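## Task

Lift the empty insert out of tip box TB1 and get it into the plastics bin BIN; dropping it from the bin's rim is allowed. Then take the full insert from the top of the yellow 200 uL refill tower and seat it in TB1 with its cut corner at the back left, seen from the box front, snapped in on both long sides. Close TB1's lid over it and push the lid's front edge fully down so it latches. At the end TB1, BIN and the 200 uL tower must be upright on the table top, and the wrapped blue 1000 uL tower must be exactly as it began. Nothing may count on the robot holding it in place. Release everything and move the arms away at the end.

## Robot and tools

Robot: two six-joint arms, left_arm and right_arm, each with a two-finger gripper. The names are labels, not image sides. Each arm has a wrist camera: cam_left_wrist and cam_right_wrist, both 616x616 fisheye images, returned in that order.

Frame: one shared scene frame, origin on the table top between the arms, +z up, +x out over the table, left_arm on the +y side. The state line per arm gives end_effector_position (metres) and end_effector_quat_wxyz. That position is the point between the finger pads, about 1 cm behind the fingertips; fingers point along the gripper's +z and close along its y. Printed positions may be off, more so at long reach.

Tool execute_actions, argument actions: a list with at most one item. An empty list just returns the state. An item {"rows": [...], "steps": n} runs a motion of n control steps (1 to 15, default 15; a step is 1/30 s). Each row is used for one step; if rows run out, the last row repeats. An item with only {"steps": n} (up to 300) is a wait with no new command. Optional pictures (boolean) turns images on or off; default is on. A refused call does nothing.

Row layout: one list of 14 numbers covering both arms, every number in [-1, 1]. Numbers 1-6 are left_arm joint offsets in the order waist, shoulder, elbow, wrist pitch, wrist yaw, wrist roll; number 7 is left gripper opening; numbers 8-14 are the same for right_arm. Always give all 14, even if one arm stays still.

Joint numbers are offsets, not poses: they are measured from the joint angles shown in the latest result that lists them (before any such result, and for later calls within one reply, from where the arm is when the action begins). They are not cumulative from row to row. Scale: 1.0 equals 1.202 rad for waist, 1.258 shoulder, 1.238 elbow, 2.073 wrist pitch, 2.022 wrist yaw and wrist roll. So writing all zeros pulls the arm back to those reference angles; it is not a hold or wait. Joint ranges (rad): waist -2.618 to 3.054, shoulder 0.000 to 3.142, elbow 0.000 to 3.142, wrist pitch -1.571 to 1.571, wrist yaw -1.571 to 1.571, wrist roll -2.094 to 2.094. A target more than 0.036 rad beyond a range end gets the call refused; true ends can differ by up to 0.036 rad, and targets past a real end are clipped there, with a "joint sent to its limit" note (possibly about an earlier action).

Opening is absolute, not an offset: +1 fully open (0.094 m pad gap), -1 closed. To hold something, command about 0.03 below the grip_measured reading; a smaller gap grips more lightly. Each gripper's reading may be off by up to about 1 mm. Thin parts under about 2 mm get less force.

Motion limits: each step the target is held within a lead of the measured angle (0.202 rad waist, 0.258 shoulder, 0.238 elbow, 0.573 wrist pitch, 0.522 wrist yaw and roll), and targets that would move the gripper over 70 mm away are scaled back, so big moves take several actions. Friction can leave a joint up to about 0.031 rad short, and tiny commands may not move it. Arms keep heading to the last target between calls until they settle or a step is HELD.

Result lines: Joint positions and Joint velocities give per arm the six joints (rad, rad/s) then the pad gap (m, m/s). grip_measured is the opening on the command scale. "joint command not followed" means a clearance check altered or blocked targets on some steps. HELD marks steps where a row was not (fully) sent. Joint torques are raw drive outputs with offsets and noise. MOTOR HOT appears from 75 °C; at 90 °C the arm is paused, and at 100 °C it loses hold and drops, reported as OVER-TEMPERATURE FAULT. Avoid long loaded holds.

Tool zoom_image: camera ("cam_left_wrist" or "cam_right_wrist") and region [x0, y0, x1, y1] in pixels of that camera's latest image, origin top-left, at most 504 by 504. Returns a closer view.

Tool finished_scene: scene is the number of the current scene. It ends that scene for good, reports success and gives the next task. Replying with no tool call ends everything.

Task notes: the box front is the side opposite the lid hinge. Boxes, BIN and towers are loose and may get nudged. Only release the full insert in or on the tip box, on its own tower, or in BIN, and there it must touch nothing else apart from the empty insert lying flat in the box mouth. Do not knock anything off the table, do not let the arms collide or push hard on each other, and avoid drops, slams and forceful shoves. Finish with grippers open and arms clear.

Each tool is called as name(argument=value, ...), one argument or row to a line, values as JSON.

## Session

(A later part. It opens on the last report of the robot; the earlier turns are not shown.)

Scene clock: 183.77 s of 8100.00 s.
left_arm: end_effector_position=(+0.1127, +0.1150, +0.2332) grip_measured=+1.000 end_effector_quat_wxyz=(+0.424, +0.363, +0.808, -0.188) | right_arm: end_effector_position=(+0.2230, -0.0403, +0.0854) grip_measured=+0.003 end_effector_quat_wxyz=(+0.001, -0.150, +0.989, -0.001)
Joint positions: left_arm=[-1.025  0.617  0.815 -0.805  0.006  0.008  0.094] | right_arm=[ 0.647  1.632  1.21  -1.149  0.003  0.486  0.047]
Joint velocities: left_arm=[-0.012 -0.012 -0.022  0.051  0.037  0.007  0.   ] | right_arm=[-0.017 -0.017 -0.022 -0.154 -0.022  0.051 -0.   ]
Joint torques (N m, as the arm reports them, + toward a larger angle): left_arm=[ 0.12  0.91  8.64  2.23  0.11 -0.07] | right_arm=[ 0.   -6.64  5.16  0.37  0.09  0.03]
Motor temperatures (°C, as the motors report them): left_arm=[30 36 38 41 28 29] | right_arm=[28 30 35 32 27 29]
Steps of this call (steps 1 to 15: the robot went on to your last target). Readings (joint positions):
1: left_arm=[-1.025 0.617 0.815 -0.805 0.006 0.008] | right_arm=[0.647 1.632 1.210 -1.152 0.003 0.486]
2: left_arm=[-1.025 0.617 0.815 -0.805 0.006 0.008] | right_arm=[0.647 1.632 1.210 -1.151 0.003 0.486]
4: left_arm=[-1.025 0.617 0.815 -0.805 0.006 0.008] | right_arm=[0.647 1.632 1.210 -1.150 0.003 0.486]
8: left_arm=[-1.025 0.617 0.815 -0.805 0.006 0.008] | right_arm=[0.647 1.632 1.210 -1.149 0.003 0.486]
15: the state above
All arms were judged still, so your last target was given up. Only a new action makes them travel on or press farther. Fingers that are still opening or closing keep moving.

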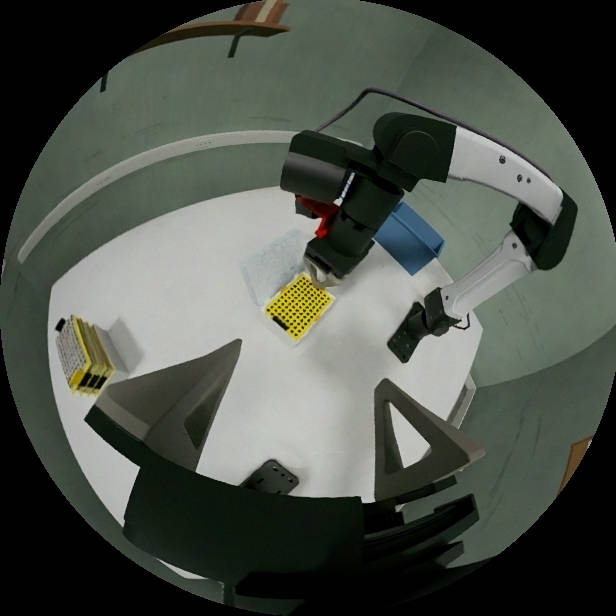

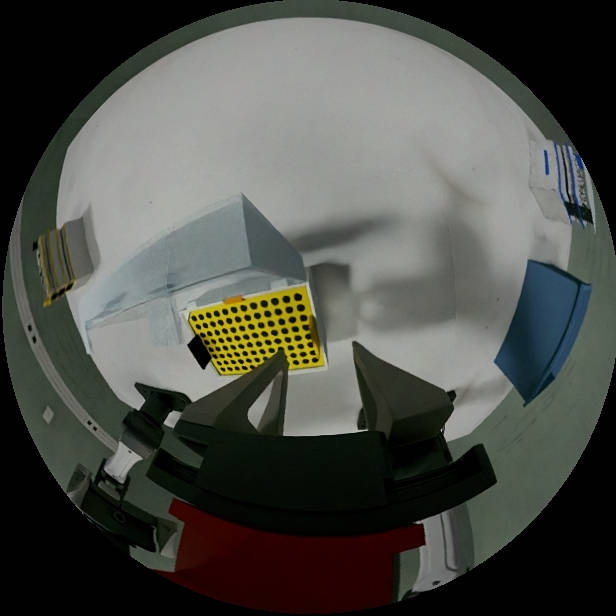

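execute_actions(
  actions=[
    {"rows": [[0,0,0,0,0,0,1,0,0.01,-0.047,0.034,0,0,-0.3]], "steps": 15},
  ],
  pictures=false,
)

execute_actions(
  actions=[
    {"steps": 10},
  ],
)

zoom_image(
  camera="cam_right_wrist",
  region=[230, 250, 390, 410],
)

Scene clock: 195.30 s of 8100.00 s.
left_arm: end_effector_position=(+0.1127, +0.1150, +0.2332) grip_measured=+1.000 end_effector_quat_wxyz=(+0.424, +0.363, +0.808, -0.188) | right_arm: end_effector_position=(+0.2226, -0.0408, +0.0730) grip_measured=-0.297 end_effector_quat_wxyz=(+0.001, -0.150, +0.989, -0.002)
Joint positions: left_arm=[-1.025  0.617  0.815 -0.805  0.006  0.008  0.094] | right_arm=[ 0.647  1.64   1.168 -1.099  0.003  0.486  0.033]
Joint velocities: left_arm=[-0.007  0.027  0.007 -0.007 -0.022 -0.051  0.   ] | right_arm=[-0.007 -0.012 -0.007  0.007 -0.007 -0.066 -0.   ]
Joint torques (N m, as the arm reports them, + toward a larger angle): left_arm=[ 0.17  0.92  8.62  2.23  0.12 -0.06] | right_arm=[ 0.01 -6.1   4.69  0.35  0.09  0.05]
Motor temperatures (°C, as the motors report them): left_arm=[30 35 38 42 28 29] | right_arm=[28 31 35 32 27 29]
Steps of this call (steps 1 to 90: nothing new was sent; then 8.03 s passed at rest; steps 91 to 105: all 15 steps of this action). Readings (joint positions):
91: left_arm=[-1.025 0.617 0.815 -0.805 0.006 0.008] | right_arm=[0.647 1.632 1.204 -1.141 0.003 0.486]
92: left_arm=[-1.025 0.617 0.815 -0.805 0.006 0.008] | right_arm=[0.647 1.632 1.196 -1.129 0.003 0.486]
94: left_arm=[-1.025 0.617 0.815 -0.805 0.006 0.008] | right_arm=[0.647 1.636 1.178 -1.117 0.003 0.486]
98: left_arm=[-1.025 0.617 0.815 -0.805 0.006 0.008] | right_arm=[0.647 1.640 1.168 -1.109 0.003 0.486]
105: the state above

Scene clock: 195.63 s of 8100.00 s.
left_arm: end_effector_position=(+0.1127, +0.1150, +0.2332) grip_measured=+1.000 end_effector_quat_wxyz=(+0.424, +0.363, +0.808, -0.188) | right_arm: end_effector_position=(+0.2229, -0.0405, +0.0730) grip_measured=-0.297 end_effector_quat_wxyz=(+0.001, -0.150, +0.989, -0.001)
Joint positions: left_arm=[-1.025  0.617  0.815 -0.805  0.006  0.008  0.094] | right_arm=[ 0.647  1.64   1.168 -1.098  0.003  0.486  0.033]
Joint velocities: left_arm=[ 0.012 -0.007 -0.012 -0.037 -0.007 -0.081  0.   ] | right_arm=[ 0.002  0.027  0.012 -0.037 -0.037  0.037 -0.   ]
Joint torques (N m, as the arm reports them, + toward a larger angle): left_arm=[ 0.17  0.91  8.63  2.23  0.11 -0.06] | right_arm=[-0.03 -6.14  4.67  0.43  0.11  0.03]
Motor temperatures (°C, as the motors report them): left_arm=[30 35 38 42 28 29] | right_arm=[28 31 35 32 27 29]
Steps of this call (steps 1 to 10: the robot went on to your last target). Readings (joint positions):
1: left_arm=[-1.025 0.617 0.815 -0.805 0.006 0.008] | right_arm=[0.647 1.640 1.168 -1.099 0.003 0.486]
2: left_arm=[-1.025 0.617 0.815 -0.805 0.006 0.008] | right_arm=[0.647 1.640 1.168 -1.099 0.003 0.486]
4: left_arm=[-1.025 0.617 0.815 -0.805 0.006 0.008] | right_arm=[0.647 1.640 1.168 -1.098 0.003 0.486]
8: left_arm=[-1.025 0.617 0.815 -0.805 0.006 0.008] | right_arm=[0.647 1.640 1.168 -1.098 0.003 0.486]
10: the state above

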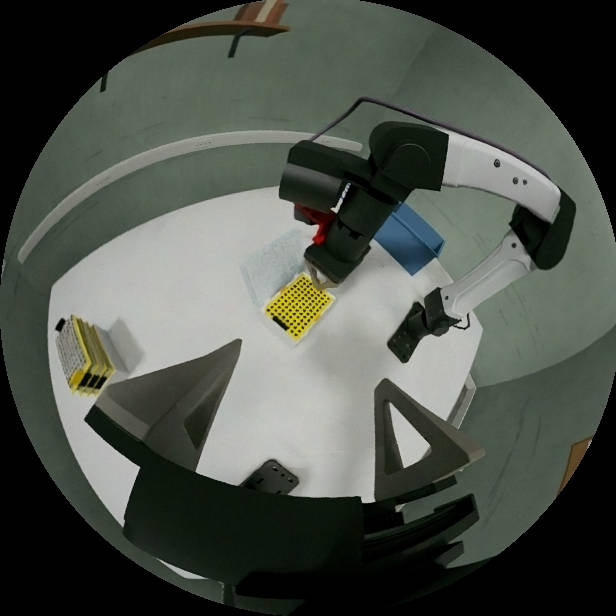

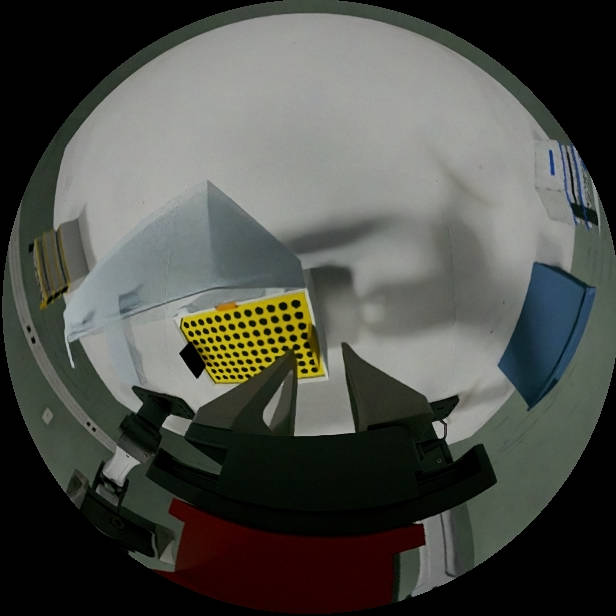

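Region (230, 250, 390, 410) of cam_right_wrist's 616x616 image, scaled by 3.150, with more detail than that image has.

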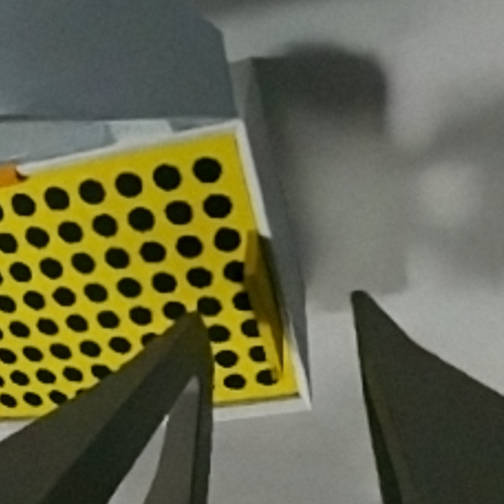

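execute_actions(
  actions=[
    {"rows": [[0,0,0,0,0,0,1,0,0.01,-0.043,0.031,0,0,-0.3]], "steps": 15},
  ],
  pictures=false,
)

execute_actions(
  actions=[
    {"steps": 10},
  ],
)

zoom_image(
  camera="cam_right_wrist",
  region=[230, 250, 390, 410],
)

Scene clock: 212.00 s of 8100.00 s.
left_arm: end_effector_position=(+0.1127, +0.1150, +0.2332) grip_measured=+1.000 end_effector_quat_wxyz=(+0.424, +0.363, +0.808, -0.188) | right_arm: end_effector_position=(+0.2222, -0.0412, +0.0622) grip_measured=-0.297 end_effector_quat_wxyz=(+0.001, -0.150, +0.989, -0.001)
Joint positions: left_arm=[-1.025  0.617  0.815 -0.805  0.006  0.008  0.094] | right_arm=[ 0.647  1.647  1.131 -1.054  0.003  0.486  0.033]
Joint velocities: left_arm=[ 0.002  0.002  0.002 -0.007  0.022 -0.051  0.   ] | right_arm=[ 0.012 -0.002  0.002  0.066 -0.051  0.051 -0.   ]
Joint torques (N m, as the arm reports them, + toward a larger angle): left_arm=[ 0.14  0.93  8.66  2.23  0.12 -0.06] | right_arm=[ 0.01 -6.07  4.6   0.4   0.09  0.04]
Motor temperatures (°C, as the motors report them): left_arm=[30 34 39 44 28 29] | right_arm=[28 31 34 32 27 29]
Steps of this call (steps 1 to 15: the robot went on to your last target; steps 16 to 90: nothing new was sent; then 12.87 s passed at rest; steps 91 to 105: all 15 steps of this action). Readings (joint positions):
91: left_arm=[-1.025 0.617 0.815 -0.805 0.006 0.008] | right_arm=[0.647 1.640 1.163 -1.091 0.003 0.486]
92: left_arm=[-1.025 0.617 0.815 -0.805 0.006 0.008] | right_arm=[0.647 1.640 1.156 -1.080 0.003 0.486]
94: left_arm=[-1.025 0.617 0.815 -0.805 0.006 0.008] | right_arm=[0.647 1.643 1.140 -1.070 0.003 0.486]
98: left_arm=[-1.025 0.617 0.815 -0.805 0.006 0.008] | right_arm=[0.647 1.647 1.131 -1.063 0.003 0.486]
105: the state above

Scene clock: 212.33 s of 8100.00 s.
left_arm: end_effector_position=(+0.1127, +0.1150, +0.2332) grip_measured=+1.000 end_effector_quat_wxyz=(+0.424, +0.363, +0.808, -0.188) | right_arm: end_effector_position=(+0.2224, -0.0409, +0.0622) grip_measured=-0.297 end_effector_quat_wxyz=(+0.002, -0.150, +0.989, -0.001)
Joint positions: left_arm=[-1.025  0.617  0.815 -0.805  0.006  0.008  0.094] | right_arm=[ 0.647  1.647  1.131 -1.053  0.003  0.486  0.033]
Joint velocities: left_arm=[ 0.007  0.002 -0.012 -0.022 -0.022  0.022  0.   ] | right_arm=[-0.037 -0.017 -0.017  0.125 -0.022 -0.007  0.001]
Joint torques (N m, as the arm reports them, + toward a larger angle): left_arm=[ 0.12  0.88  8.59  2.23  0.12 -0.06] | right_arm=[ 0.01 -6.09  4.55  0.4   0.09  0.03]
Motor temperatures (°C, as the motors report them): left_arm=[30 33 39 44 28 29] | right_arm=[28 31 34 32 27 29]
Steps of this call (steps 1 to 10: the robot went on to your last target). Readings (joint positions):
1: left_arm=[-1.025 0.617 0.815 -0.805 0.006 0.008] | right_arm=[0.647 1.647 1.131 -1.054 0.003 0.486]
2: left_arm=[-1.025 0.617 0.815 -0.805 0.006 0.008] | right_arm=[0.647 1.647 1.131 -1.054 0.003 0.486]
4: left_arm=[-1.025 0.617 0.815 -0.805 0.006 0.008] | right_arm=[0.647 1.647 1.131 -1.053 0.003 0.486]
8: left_arm=[-1.025 0.617 0.815 -0.805 0.006 0.008] | right_arm=[0.647 1.647 1.131 -1.053 0.003 0.486]
10: the state above

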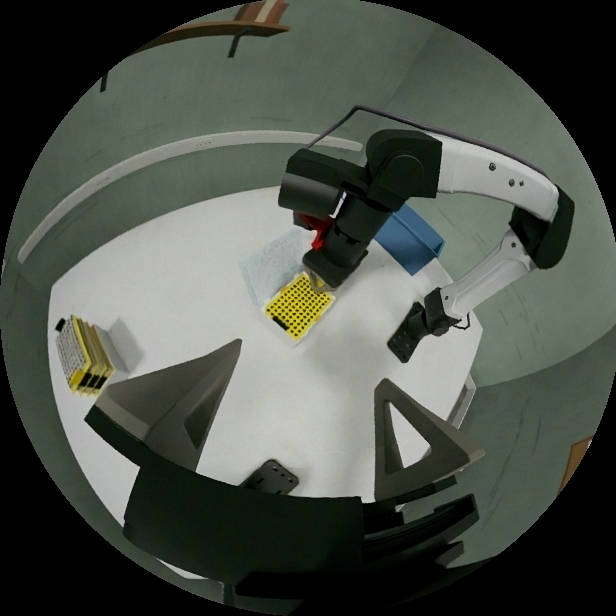

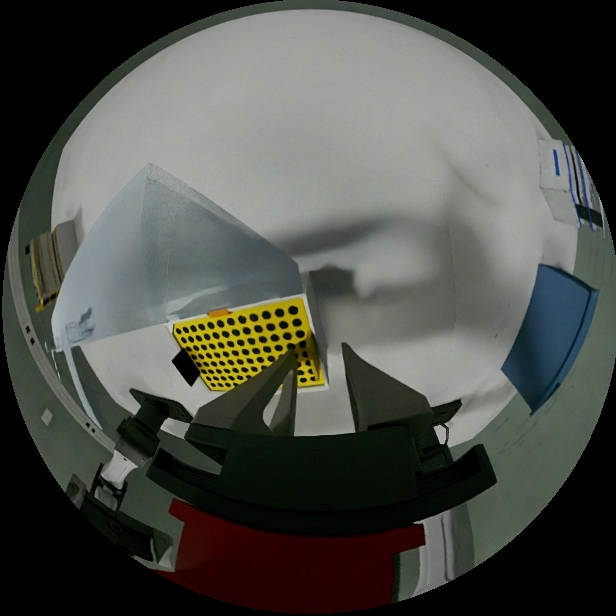

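Region (230, 250, 390, 410) of cam_right_wrist's 616x616 image, scaled by 3.150, with more detail than that image has.

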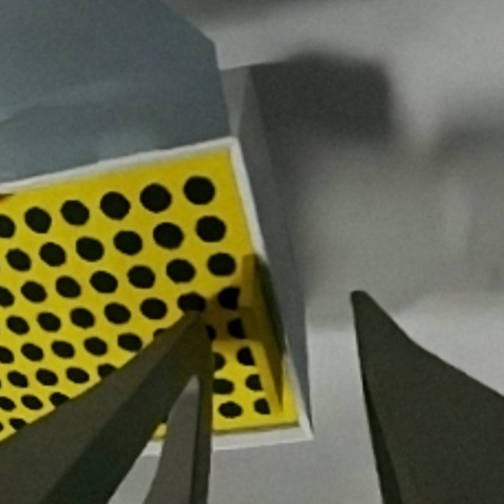

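execute_actions(
  actions=[
    {"rows": [[0,0,0,0,0,0,1,0,0,0,0,0,0,-0.6],[0,0,0,0,0,0,1,0,0,0,0,0,0,-0.7],[0,0,0,0,0,0,1,0,0,0,0,0,0,-0.8],[0,0,0,0,0,0,1,0,0,0,0,0,0,-0.85],[0,0,0,0,0,0,1,0,0,0,0,0,0,-0.9],[0,0,0,0,0,0,1,0,0,0,0,0,0,-0.95],[0,0,0,0,0,0,1,0,0,0,0,0,0,-1]], "steps": 15},
  ],
  pictures=false,
)

execute_actions(
  actions=[
    {"steps": 15},
  ],
)

zoom_image(
  camera="cam_right_wrist",
  region=[230, 250, 390, 410],
)

Scene clock: 218.87 s of 8100.00 s.
left_arm: end_effector_position=(+0.1127, +0.1150, +0.2332) grip_measured=+1.000 end_effector_quat_wxyz=(+0.424, +0.363, +0.808, -0.188) | right_arm: end_effector_position=(+0.2223, -0.0408, +0.0622) grip_measured=-0.945 end_effector_quat_wxyz=(+0.002, -0.150, +0.989, -0.000)
Joint positions: left_arm=[-1.025  0.617  0.815 -0.805  0.006  0.008  0.094] | right_arm=[ 0.647  1.647  1.131 -1.053  0.002  0.486  0.003]
Joint velocities: left_arm=[ 0.007 -0.012  0.002 -0.007  0.007  0.007  0.   ] | right_arm=[ 0.012  0.002 -0.017 -0.037  0.022 -0.037 -0.   ]
Joint torques (N m, as the arm reports them, + toward a larger angle): left_arm=[ 0.16  0.87  8.6   2.23  0.11 -0.06] | right_arm=[ 0.03 -6.4   5.78  0.26  0.11  0.04]
Motor temperatures (°C, as the motors report them): left_arm=[30 33 39 44 28 29] | right_arm=[28 31 34 32 27 29]
Steps of this call (steps 1 to 15: the robot went on to your last target; steps 16 to 90: nothing new was sent; then 3.03 s passed at rest; steps 91 to 105: all 15 steps of this action). Readings (joint positions):
91: left_arm=[-1.025 0.617 0.815 -0.805 0.006 0.008] | right_arm=[0.647 1.647 1.131 -1.053 0.003 0.486]
92: left_arm=[-1.025 0.617 0.815 -0.805 0.006 0.008] | right_arm=[0.647 1.647 1.131 -1.053 0.003 0.486]
94: left_arm=[-1.025 0.617 0.815 -0.805 0.006 0.008] | right_arm=[0.647 1.647 1.131 -1.053 0.003 0.486]
98: left_arm=[-1.025 0.617 0.815 -0.805 0.006 0.008] | right_arm=[0.647 1.647 1.131 -1.053 0.004 0.486]
105: the state above

Scene clock: 219.37 s of 8100.00 s.
left_arm: end_effector_position=(+0.1127, +0.1150, +0.2332) grip_measured=+1.000 end_effector_quat_wxyz=(+0.424, +0.363, +0.808, -0.188) | right_arm: end_effector_position=(+0.2223, -0.0408, +0.0622) grip_measured=-0.945 end_effector_quat_wxyz=(+0.002, -0.150, +0.989, -0.000)
Joint positions: left_arm=[-1.025  0.617  0.815 -0.805  0.006  0.008  0.094] | right_arm=[ 0.647  1.647  1.131 -1.053  0.002  0.486  0.003]
Joint velocities: left_arm=[-0.002 -0.007 -0.012  0.022 -0.066 -0.022  0.   ] | right_arm=[ 0.002  0.007 -0.027 -0.007 -0.037  0.007 -0.001]
Joint torques (N m, as the arm reports them, + toward a larger angle): left_arm=[ 0.12  0.94  8.6   2.23  0.13 -0.07] | right_arm=[ 0.03 -6.45  5.81  0.24  0.1   0.04]
Motor temperatures (°C, as the motors report them): left_arm=[30 33 39 45 28 29] | right_arm=[28 31 34 32 27 29]
Steps of this call (steps 1 to 15: the robot went on to your last target). Readings (joint positions):
1: left_arm=[-1.025 0.617 0.815 -0.805 0.006 0.008] | right_arm=[0.647 1.647 1.131 -1.053 0.002 0.486]
2: left_arm=[-1.025 0.617 0.815 -0.805 0.006 0.008] | right_arm=[0.647 1.647 1.131 -1.053 0.002 0.486]
4: left_arm=[-1.025 0.617 0.815 -0.805 0.006 0.008] | right_arm=[0.647 1.647 1.131 -1.053 0.002 0.486]
8: left_arm=[-1.025 0.617 0.815 -0.805 0.006 0.008] | right_arm=[0.647 1.647 1.131 -1.053 0.002 0.486]
15: the state above
All arms were judged still, so your last target was given up. Only a new action makes them travel on or press farther. Fingers that are still opening or closing keep moving.

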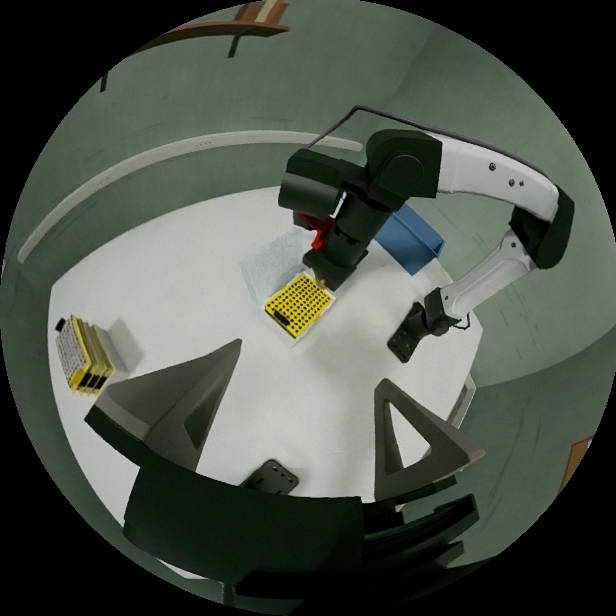

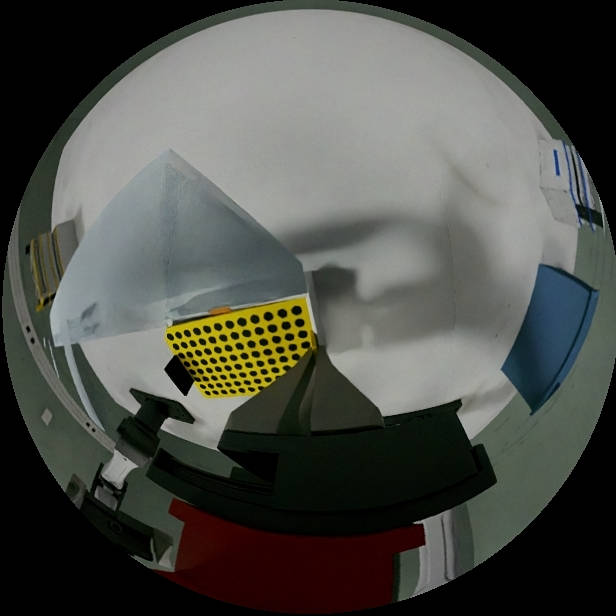

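Region (230, 250, 390, 410) of cam_right_wrist's 616x616 image, scaled by 3.150, with more detail than that image has.

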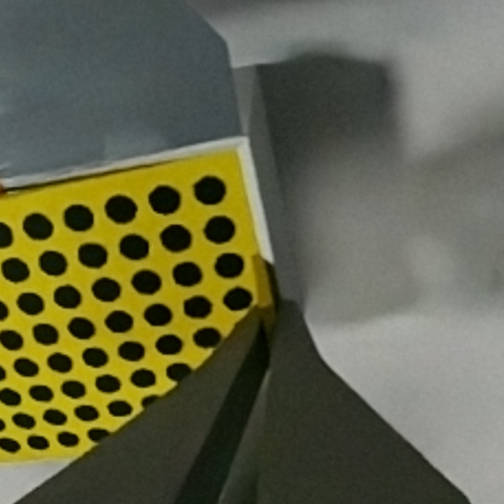

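execute_actions(
  actions=[
    {"rows": [[0,0,0,0,0,0,1,0,-0.003,0.016,-0.012,0,0,-1],[0,0,0,0,0,0,1,0,-0.006,0.033,-0.023,0,0,-1],[0,0,0,0,0,0,1,0,-0.009,0.049,-0.035,0,0,-1],[0,0,0,0,0,0,1,0,-0.012,0.066,-0.046,0,0,-1],[0,0,0,0,0,0,1,0,-0.015,0.082,-0.058,0,0,-1],[0,0,0,0,0,0,1,0,-0.018,0.098,-0.07,0,0,-1],[0,0,0,0,0,0,1,0,-0.021,0.115,-0.081,0,0,-1],[0,0,0,0,0,0,1,0,-0.024,0.131,-0.093,0,0,-1],[0,0,0,0,0,0,1,0,-0.027,0.148,-0.104,0,0,-1],[0,0,0,0,0,0,1,0,-0.03,0.164,-0.116,0,0,-1]], "steps": 15},
  ],
  pictures=false,
)

execute_actions(
  actions=[
    {"steps": 15},
  ],
)

Scene clock: 230.17 s of 8100.00 s.
left_arm: end_effector_position=(+0.1127, +0.1150, +0.2332) grip_measured=+1.000 end_effector_quat_wxyz=(+0.424, +0.363, +0.808, -0.188) | right_arm: end_effector_position=(+0.2268, -0.0361, +0.1141) grip_measured=-0.953 end_effector_quat_wxyz=(+0.009, -0.150, +0.989, +0.006)
Joint positions: left_arm=[-1.025  0.617  0.815 -0.805  0.006  0.008  0.094] | right_arm=[ 0.647  1.62   1.312 -1.241  0.002  0.486  0.002]
Joint velocities: left_arm=[-0.007  0.002 -0.007  0.022  0.037 -0.022  0.   ] | right_arm=[ 0.017 -0.032 -0.017 -0.227  0.066  0.007  0.   ]
Joint torques (N m, as the arm reports them, + toward a larger angle): left_arm=[ 0.15  0.93  8.59  2.23  0.12 -0.06] | right_arm=[ 0.02 -7.07  7.67  0.12  0.06  0.03]
Motor temperatures (°C, as the motors report them): left_arm=[30 33 40 45 28 29] | right_arm=[28 31 35 32 27 29]
Steps of this call (steps 1 to 90: nothing new was sent; then 7.30 s passed at rest; steps 91 to 105: all 15 steps of this action). Readings (joint positions):
91: left_arm=[-1.025 0.617 0.815 -0.805 0.006 0.008] | right_arm=[0.647 1.647 1.131 -1.053 0.002 0.486]
92: left_arm=[-1.025 0.617 0.815 -0.805 0.006 0.008] | right_arm=[0.647 1.647 1.133 -1.056 0.002 0.486]
94: left_arm=[-1.025 0.617 0.815 -0.805 0.006 0.008] | right_arm=[0.647 1.647 1.149 -1.078 0.002 0.486]
98: left_arm=[-1.025 0.617 0.815 -0.805 0.006 0.008] | right_arm=[0.647 1.646 1.227 -1.147 0.002 0.486]
105: the state above

Scene clock: 230.67 s of 8100.00 s.
left_arm: end_effector_position=(+0.1127, +0.1150, +0.2332) grip_measured=+1.000 end_effector_quat_wxyz=(+0.424, +0.363, +0.808, -0.188) | right_arm: end_effector_position=(+0.2223, -0.0406, +0.1142) grip_measured=-0.953 end_effector_quat_wxyz=(-0.001, -0.150, +0.989, -0.002)
Joint positions: left_arm=[-1.025  0.617  0.815 -0.805  0.006  0.008  0.094] | right_arm=[ 0.647  1.62   1.312 -1.267  0.002  0.486  0.002]
Joint velocities: left_arm=[-0.002  0.002 -0.032 -0.051  0.007  0.022  0.   ] | right_arm=[0.002 0.007 0.012 0.022 0.022 0.022 0.001]
Joint torques (N m, as the arm reports them, + toward a larger angle): left_arm=[ 0.13  0.92  8.63  2.23  0.1  -0.06] | right_arm=[ 0.01 -7.1   7.54 -0.04  0.11  0.03]
Motor temperatures (°C, as the motors report them): left_arm=[30 33 40 45 28 29] | right_arm=[28 31 35 32 27 29]
Steps of this call (steps 1 to 15: the robot went on to your last target). Readings (joint positions):
1: left_arm=[-1.025 0.617 0.815 -0.805 0.006 0.008] | right_arm=[0.647 1.620 1.312 -1.248 0.002 0.486]
2: left_arm=[-1.025 0.617 0.815 -0.805 0.006 0.008] | right_arm=[0.647 1.620 1.312 -1.254 0.002 0.486]
4: left_arm=[-1.025 0.617 0.815 -0.805 0.006 0.008] | right_arm=[0.647 1.620 1.312 -1.261 0.002 0.486]
8: left_arm=[-1.025 0.617 0.815 -0.805 0.006 0.008] | right_arm=[0.647 1.620 1.312 -1.265 0.002 0.486]
15: the state above

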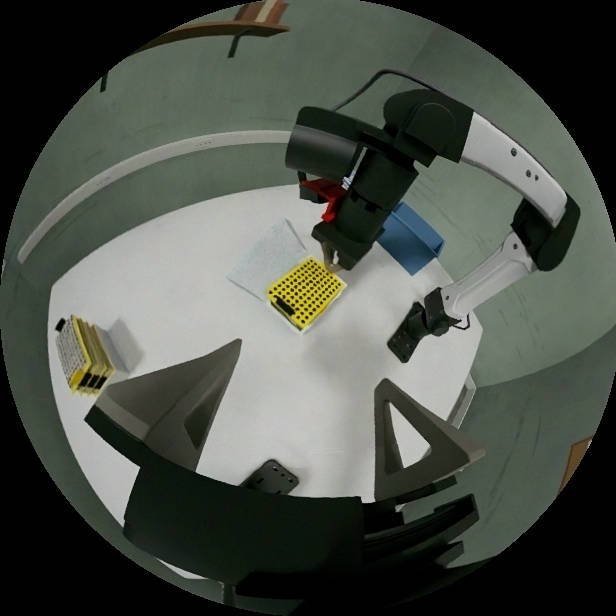

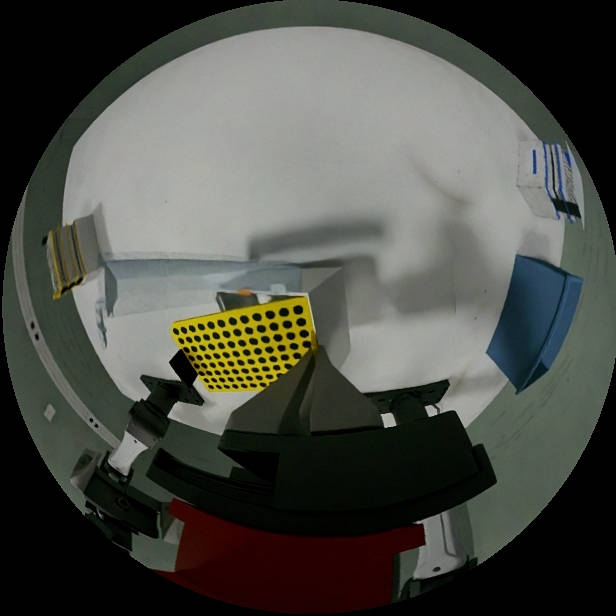

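execute_actions(
  actions=[
    {"rows": [[0,0,0,0,0,0,1,0,0.002,-0.012,0.008,0,0,-1],[0,0,0,0,0,0,1,0,0.004,-0.024,0.016,0,0,-1],[0,0,0,0,0,0,1,0,0.006,-0.036,0.024,0,0,-1],[0,0,0,0,0,0,1,0,0.008,-0.048,0.032,0,0,-1],[0,0,0,0,0,0,1,0,0.01,-0.06,0.04,0,0,-1],[0,0,0,0,0,0,1,0,0.012,-0.072,0.048,0,0,-1],[0,0,0,0,0,0,1,0,0.014,-0.084,0.056,0,0,-1],[0,0,0,0,0,0,1,0,0.016,-0.096,0.064,0,0,-1],[0,0,0,0,0,0,1,0,0.018,-0.108,0.072,0,0,-1],[0,0,0,0,0,0,1,0,0.02,-0.12,0.08,0,0,-1],[0,0,0,0,0,0,1,0,0.02,-0.132,0.088,0,0,-1],[0,0,0,0,0,0,1,0,0.02,-0.14,0.096,0,0,-1]], "steps": 15},
  ],
  pictures=false,
)

execute_actions(
  actions=[
    {"steps": 15},
  ],
)

zoom_image(
  camera="cam_left_wrist",
  region=[210, 200, 370, 360],
)

Scene clock: 241.77 s of 8100.00 s.
left_arm: end_effector_position=(+0.1127, +0.1150, +0.2332) grip_measured=+1.000 end_effector_quat_wxyz=(+0.424, +0.363, +0.808, -0.188) | right_arm: end_effector_position=(+0.2167, -0.0462, +0.0708) grip_measured=-0.953 end_effector_quat_wxyz=(-0.012, -0.150, +0.989, -0.010)
Joint positions: left_arm=[-1.025  0.617  0.815 -0.805  0.006  0.008  0.094] | right_arm=[ 0.647  1.639  1.157 -1.119  0.002  0.486  0.002]
Joint velocities: left_arm=[-0.007 -0.007 -0.012 -0.051 -0.007 -0.051  0.   ] | right_arm=[ 0.012  0.037 -0.081  0.212 -0.022 -0.022 -0.001]
Joint torques (N m, as the arm reports them, + toward a larger angle): left_arm=[ 0.1   0.97  8.62  2.23  0.13 -0.06] | right_arm=[ 0.11 -6.09  4.74  0.45  0.08  0.04]
Motor temperatures (°C, as the motors report them): left_arm=[30 32 40 46 28 29] | right_arm=[28 31 36 31 27 29]
Steps of this call (steps 1 to 15: the robot went on to your last target; steps 16 to 90: nothing new was sent; then 7.60 s passed at rest; steps 91 to 105: all 15 steps of this action). Readings (joint positions):
91: left_arm=[-1.025 0.617 0.815 -0.805 0.006 0.008] | right_arm=[0.647 1.620 1.312 -1.267 0.002 0.486]
92: left_arm=[-1.025 0.617 0.815 -0.805 0.006 0.008] | right_arm=[0.647 1.620 1.312 -1.266 0.002 0.486]
94: left_arm=[-1.025 0.617 0.815 -0.805 0.006 0.008] | right_arm=[0.647 1.620 1.301 -1.253 0.002 0.486]
98: left_arm=[-1.025 0.617 0.815 -0.805 0.006 0.008] | right_arm=[0.647 1.621 1.242 -1.204 0.002 0.486]
105: the state above

Scene clock: 242.27 s of 8100.00 s.
left_arm: end_effector_position=(+0.1127, +0.1150, +0.2332) grip_measured=+1.000 end_effector_quat_wxyz=(+0.424, +0.363, +0.808, -0.188) | right_arm: end_effector_position=(+0.2211, -0.0418, +0.0701) grip_measured=-0.953 end_effector_quat_wxyz=(-0.001, -0.150, +0.989, -0.002)
Joint positions: left_arm=[-1.025  0.617  0.815 -0.805  0.006  0.008  0.094] | right_arm=[ 0.647  1.64   1.156 -1.091  0.002  0.486  0.002]
Joint velocities: left_arm=[-0.007 -0.012 -0.002 -0.022 -0.007  0.037  0.   ] | right_arm=[ 0.012 -0.017 -0.012  0.051  0.007 -0.037 -0.   ]
Joint torques (N m, as the arm reports them, + toward a larger angle): left_arm=[ 0.12  0.92  8.63  2.23  0.12 -0.08] | right_arm=[ 0.01 -6.03  4.61  0.43  0.1   0.04]
Motor temperatures (°C, as the motors report them): left_arm=[30 32 40 46 28 29] | right_arm=[28 31 36 31 27 29]
Steps of this call (steps 1 to 15: the robot went on to your last target). Readings (joint positions):
1: left_arm=[-1.025 0.617 0.815 -0.805 0.006 0.008] | right_arm=[0.647 1.640 1.156 -1.114 0.002 0.486]
2: left_arm=[-1.025 0.617 0.815 -0.805 0.006 0.008] | right_arm=[0.647 1.640 1.156 -1.110 0.002 0.486]
4: left_arm=[-1.025 0.617 0.815 -0.805 0.006 0.008] | right_arm=[0.647 1.640 1.156 -1.102 0.002 0.486]
8: left_arm=[-1.025 0.617 0.815 -0.805 0.006 0.008] | right_arm=[0.647 1.640 1.156 -1.095 0.002 0.486]
15: the state above

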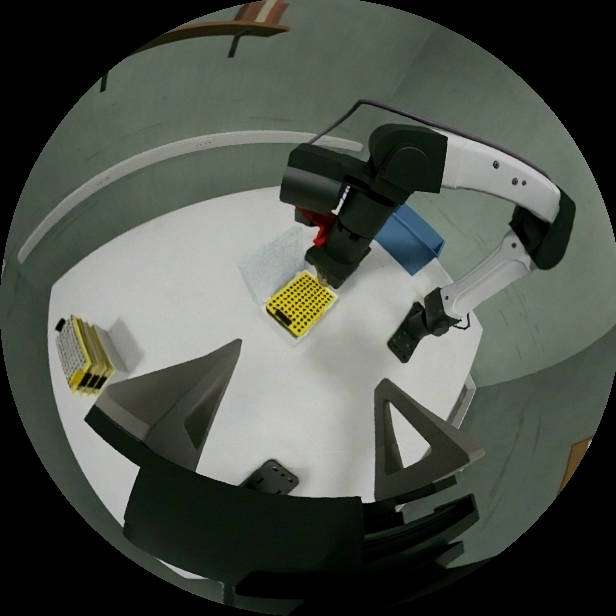

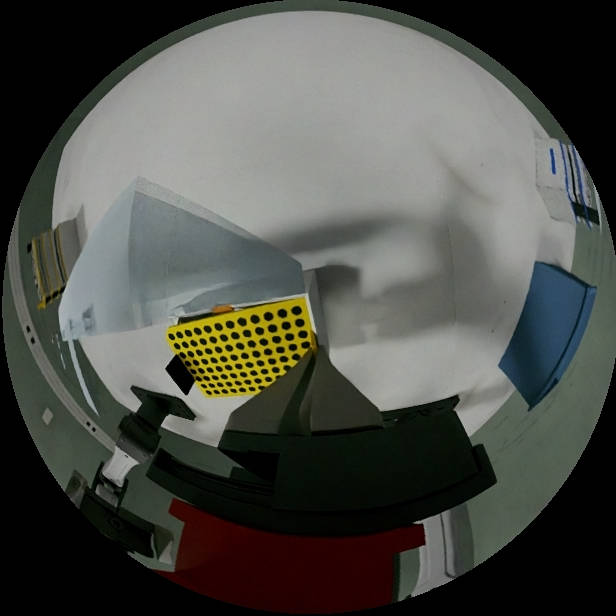

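Region (210, 200, 370, 360) of cam_left_wrist's 616x616 image, scaled by 3.150, with more detail than that image has.

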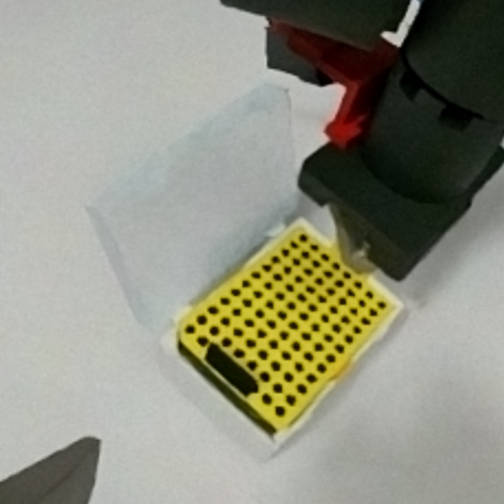

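execute_actions(
  actions=[
    {"rows": [[0,0,0,0,0,0,1,0,0.008,-0.032,0.024,0,0,-1]], "steps": 15},
  ],
  pictures=false,
)

execute_actions(
  actions=[
    {"rows": [[0,0,0,0,0,0,1,0,0,0,0,0,0,-0.9],[0,0,0,0,0,0,1,0,0,0,0,0,0,-0.85],[0,0,0,0,0,0,1,0,0,0,0,0,0,-0.8],[0,0,0,0,0,0,1,0,0,0,0,0,0,-0.7]], "steps": 15},
  ],
)

zoom_image(
  camera="cam_right_wrist",
  region=[230, 250, 390, 410],
)

zoom_image(
  camera="cam_left_wrist",
  region=[210, 200, 370, 360],
)

Scene clock: 250.30 s of 8100.00 s.
left_arm: end_effector_position=(+0.1127, +0.1150, +0.2332) grip_measured=+1.000 end_effector_quat_wxyz=(+0.424, +0.363, +0.808, -0.188) | right_arm: end_effector_position=(+0.2217, -0.0412, +0.0656) grip_measured=-0.953 end_effector_quat_wxyz=(+0.002, -0.150, +0.989, +0.000)
Joint positions: left_arm=[-1.025  0.617  0.815 -0.805  0.006  0.008  0.094] | right_arm=[ 0.647  1.64   1.137 -1.065  0.002  0.486  0.002]
Joint velocities: left_arm=[ 0.002  0.007 -0.007 -0.037 -0.007 -0.066  0.   ] | right_arm=[-0.022 -0.002  0.002  0.007 -0.037 -0.022  0.   ]
Joint torques (N m, as the arm reports them, + toward a larger angle): left_arm=[ 0.13  0.93  8.63  2.22  0.12 -0.06] | right_arm=[ 0.   -5.69  4.28  0.45  0.1   0.04]
Motor temperatures (°C, as the motors report them): left_arm=[30 32 40 46 28 29] | right_arm=[28 31 35 31 27 29]
Steps of this call (steps 1 to 15: the robot went on to your last target; steps 16 to 90: nothing new was sent; then 4.53 s passed at rest; steps 91 to 105: all 15 steps of this action). Readings (joint positions):
91: left_arm=[-1.025 0.617 0.815 -0.805 0.006 0.008] | right_arm=[0.647 1.640 1.153 -1.087 0.002 0.486]
92: left_arm=[-1.025 0.617 0.815 -0.805 0.006 0.008] | right_arm=[0.647 1.640 1.149 -1.081 0.002 0.486]
94: left_arm=[-1.025 0.617 0.815 -0.805 0.006 0.008] | right_arm=[0.647 1.640 1.140 -1.073 0.002 0.486]
98: left_arm=[-1.025 0.617 0.815 -0.805 0.006 0.008] | right_arm=[0.647 1.640 1.137 -1.067 0.002 0.486]
105: the state above

Scene clock: 250.80 s of 8100.00 s.
left_arm: end_effector_position=(+0.1127, +0.1150, +0.2332) grip_measured=+1.000 end_effector_quat_wxyz=(+0.424, +0.363, +0.808, -0.188) | right_arm: end_effector_position=(+0.2217, -0.0412, +0.0656) grip_measured=-0.703 end_effector_quat_wxyz=(+0.002, -0.150, +0.989, +0.000)
Joint positions: left_arm=[-1.025  0.617  0.815 -0.805  0.006  0.008  0.094] | right_arm=[ 0.647  1.64   1.137 -1.065  0.002  0.486  0.014]
Joint velocities: left_arm=[ 0.007  0.012 -0.017  0.007 -0.081  0.022  0.   ] | right_arm=[ 0.012 -0.012 -0.007  0.007 -0.066 -0.007  0.001]
Joint torques (N m, as the arm reports them, + toward a larger angle): left_arm=[ 0.11  0.94  8.59  2.23  0.11 -0.05] | right_arm=[ 0.01 -6.39  5.85  0.25  0.1   0.03]
Motor temperatures (°C, as the motors report them): left_arm=[30 32 40 46 28 29] | right_arm=[28 31 35 31 27 29]
Steps of this call (steps 1 to 15: all 15 steps of this action). Readings (joint positions):
1: left_arm=[-1.025 0.617 0.815 -0.805 0.006 0.008] | right_arm=[0.647 1.640 1.137 -1.065 0.002 0.486]
2: left_arm=[-1.025 0.617 0.815 -0.805 0.006 0.008] | right_arm=[0.647 1.640 1.137 -1.065 0.002 0.486]
4: left_arm=[-1.025 0.617 0.815 -0.805 0.006 0.008] | right_arm=[0.647 1.640 1.137 -1.065 0.002 0.486]
8: left_arm=[-1.025 0.617 0.815 -0.805 0.006 0.008] | right_arm=[0.647 1.640 1.137 -1.065 0.002 0.486]
15: the state above

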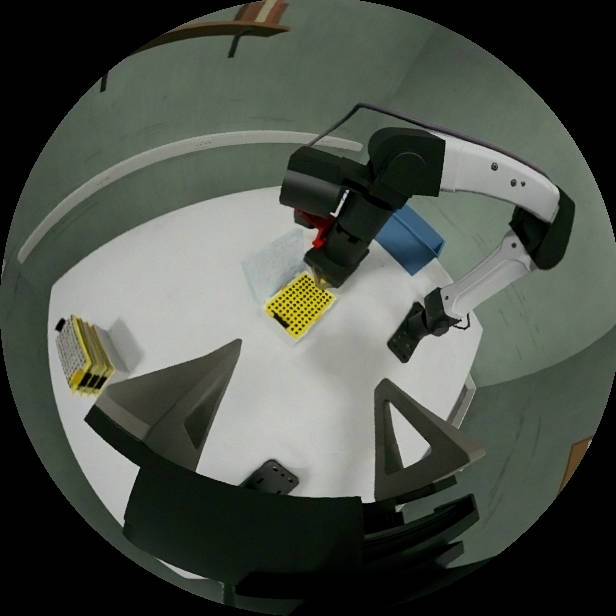

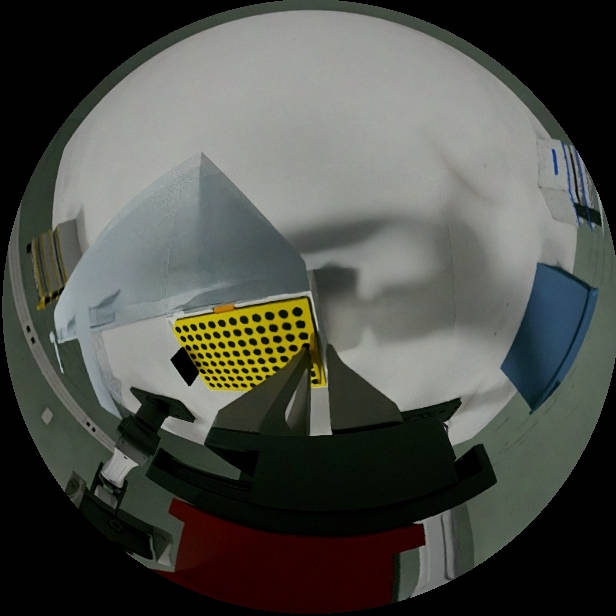

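Region (230, 250, 390, 410) of cam_right_wrist's 616x616 image, scaled by 3.150, with more detail than that image has.

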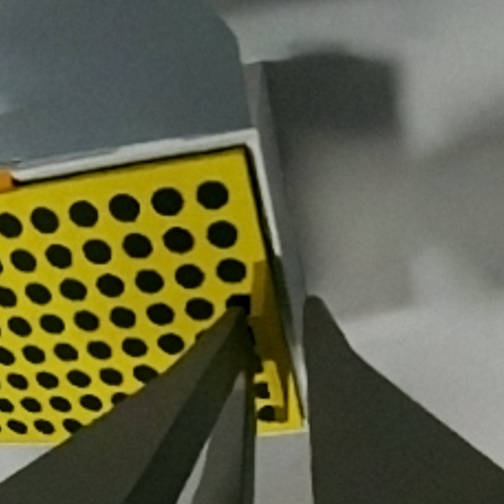

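Region (210, 200, 370, 360) of cam_left_wrist's 616x616 image, scaled by 3.150, with more detail than that image has.

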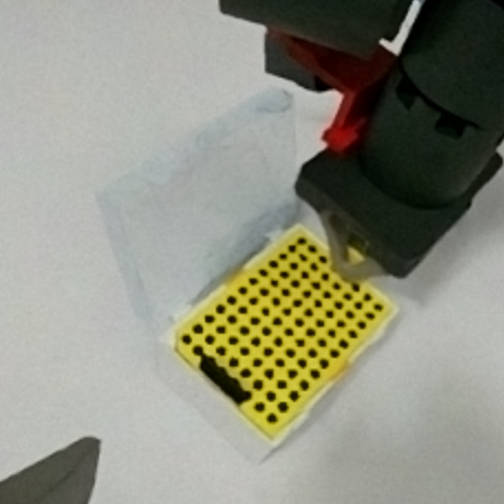

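execute_actions(
  actions=[
    {"rows": [[0,0,0,0,0,0,1,0,0,0.026,-0.012,0,0,-0.7]], "steps": 10},
  ],
  pictures=false,
)

execute_actions(
  actions=[
    {"rows": [[0,0,0,0,0,0,1,0,0,0,0,0,0,-0.8],[0,0,0,0,0,0,1,0,0,0,0,0,0,-0.85],[0,0,0,0,0,0,1,0,0,0,0,0,0,-0.9],[0,0,0,0,0,0,1,0,0,0,0,0,0,-0.95],[0,0,0,0,0,0,1,0,0,0,0,0,0,-1]], "steps": 15},
  ],
  pictures=false,
)

execute_actions(
  actions=[
    {"rows": [[0,0,0,0,0,0,1,0,-0.003,0.016,-0.012,0,0,-1],[0,0,0,0,0,0,1,0,-0.006,0.033,-0.023,0,0,-1],[0,0,0,0,0,0,1,0,-0.009,0.049,-0.035,0,0,-1],[0,0,0,0,0,0,1,0,-0.012,0.066,-0.046,0,0,-1],[0,0,0,0,0,0,1,0,-0.015,0.082,-0.058,0,0,-1]], "steps": 15},
  ],
)

Scene clock: 258.07 s of 8100.00 s.
left_arm: end_effector_position=(+0.1127, +0.1150, +0.2332) grip_measured=+1.000 end_effector_quat_wxyz=(+0.424, +0.363, +0.808, -0.188) | right_arm: end_effector_position=(+0.2202, -0.0427, +0.0656) grip_measured=-0.703 end_effector_quat_wxyz=(-0.002, -0.150, +0.989, -0.002)
Joint positions: left_arm=[-1.025  0.617  0.815 -0.805  0.006  0.008  0.094] | right_arm=[ 0.647  1.64   1.137 -1.074  0.002  0.486  0.014]
Joint velocities: left_arm=[ 0.007  0.007  0.012 -0.037  0.007 -0.007  0.   ] | right_arm=[-0.012 -0.017  0.002  0.022  0.022 -0.022 -0.001]
Joint torques (N m, as the arm reports them, + toward a larger angle): left_arm=[ 0.15  0.91  8.62  2.23  0.12 -0.06] | right_arm=[-0.02 -6.42  8.14  0.09  0.1   0.03]
Motor temperatures (°C, as the motors report them): left_arm=[30 32 40 47 28 29] | right_arm=[28 31 35 31 27 29]
Steps of this call (steps 1 to 15: the robot went on to your last target; steps 16 to 90: nothing new was sent; then 3.93 s passed at rest; steps 91 to 100: all 10 steps of this action). Readings (joint positions):
91: left_arm=[-1.025 0.617 0.815 -0.805 0.006 0.008] | right_arm=[0.647 1.640 1.137 -1.066 0.002 0.486]
92: left_arm=[-1.025 0.617 0.815 -0.805 0.006 0.008] | right_arm=[0.647 1.640 1.137 -1.067 0.002 0.486]
94: left_arm=[-1.025 0.617 0.815 -0.805 0.006 0.008] | right_arm=[0.647 1.640 1.137 -1.071 0.002 0.486]
98: left_arm=[-1.025 0.617 0.815 -0.805 0.006 0.008] | right_arm=[0.647 1.640 1.137 -1.073 0.002 0.486]
100: the state above

Scene clock: 258.57 s of 8100.00 s.
left_arm: end_effector_position=(+0.1127, +0.1150, +0.2332) grip_measured=+1.000 end_effector_quat_wxyz=(+0.424, +0.363, +0.808, -0.188) | right_arm: end_effector_position=(+0.2202, -0.0428, +0.0656) grip_measured=-0.959 end_effector_quat_wxyz=(-0.002, -0.150, +0.989, -0.002)
Joint positions: left_arm=[-1.025  0.617  0.815 -0.805  0.006  0.008  0.094] | right_arm=[ 0.647  1.64   1.137 -1.074  0.002  0.486  0.002]
Joint velocities: left_arm=[ 0.002 -0.002  0.002  0.037  0.037  0.007  0.   ] | right_arm=[ 0.007  0.007  0.007 -0.022  0.037 -0.066 -0.   ]
Joint torques (N m, as the arm reports them, + toward a larger angle): left_arm=[ 0.15  0.9   8.6   2.22  0.12 -0.07] | right_arm=[-0.01 -6.37  5.76  0.23  0.1   0.04]
Motor temperatures (°C, as the motors report them): left_arm=[30 32 40 47 28 29] | right_arm=[28 31 35 31 27 29]
Steps of this call (steps 1 to 15: all 15 steps of this action). Readings (joint positions):
1: left_arm=[-1.025 0.617 0.815 -0.805 0.006 0.008] | right_arm=[0.647 1.640 1.137 -1.074 0.002 0.486]
2: left_arm=[-1.025 0.617 0.815 -0.805 0.006 0.008] | right_arm=[0.647 1.640 1.137 -1.074 0.002 0.486]
4: left_arm=[-1.025 0.617 0.815 -0.805 0.006 0.008] | right_arm=[0.647 1.640 1.137 -1.074 0.002 0.486]
8: left_arm=[-1.025 0.617 0.815 -0.805 0.006 0.008] | right_arm=[0.647 1.640 1.137 -1.074 0.002 0.486]
15: the state above

Scene clock: 259.07 s of 8100.00 s.
left_arm: end_effector_position=(+0.1127, +0.1150, +0.2332) grip_measured=+1.000 end_effector_quat_wxyz=(+0.424, +0.363, +0.808, -0.188) | right_arm: end_effector_position=(+0.2196, -0.0433, +0.0854) grip_measured=-0.959 end_effector_quat_wxyz=(-0.009, -0.150, +0.989, -0.007)
Joint positions: left_arm=[-1.025  0.617  0.815 -0.805  0.006  0.008  0.094] | right_arm=[ 0.647  1.636  1.214 -1.171  0.001  0.486  0.002]
Joint velocities: left_arm=[ 0.007  0.002  0.007 -0.022 -0.007  0.007  0.   ] | right_arm=[-0.007  0.002 -0.002 -0.11  -0.037  0.066 -0.   ]
Joint torques (N m, as the arm reports them, + toward a larger angle): left_arm=[ 0.13  0.89  8.62  2.23  0.12 -0.05] | right_arm=[ 0.   -7.25  7.58  0.08  0.09  0.03]
Motor temperatures (°C, as the motors report them): left_arm=[30 32 40 47 28 29] | right_arm=[28 31 35 31 27 29]
Steps of this call (steps 1 to 15: all 15 steps of this action). Readings (joint positions):
1: left_arm=[-1.025 0.617 0.815 -0.805 0.006 0.008] | right_arm=[0.647 1.640 1.137 -1.074 0.002 0.486]
2: left_arm=[-1.025 0.617 0.815 -0.805 0.006 0.008] | right_arm=[0.647 1.640 1.140 -1.077 0.001 0.486]
4: left_arm=[-1.025 0.617 0.815 -0.805 0.006 0.008] | right_arm=[0.647 1.640 1.156 -1.100 0.001 0.486]
8: left_arm=[-1.025 0.617 0.815 -0.805 0.006 0.008] | right_arm=[0.647 1.637 1.208 -1.144 0.001 0.486]
15: the state above

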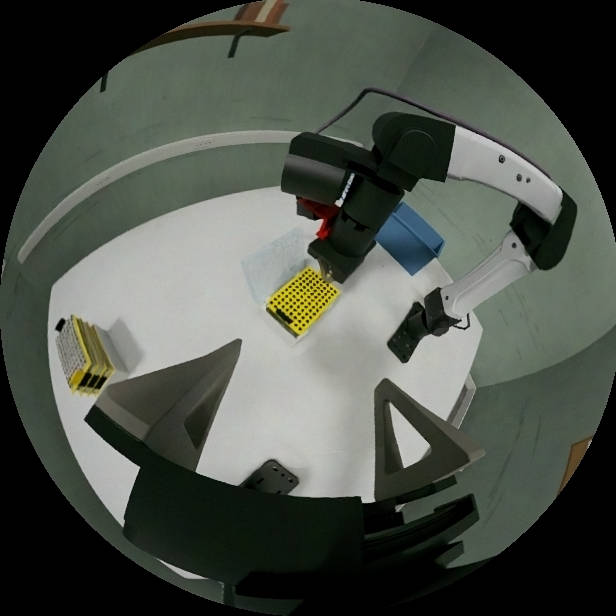

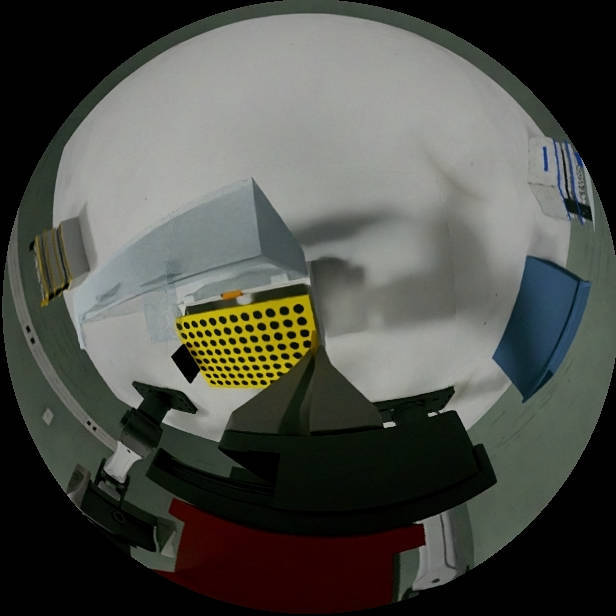

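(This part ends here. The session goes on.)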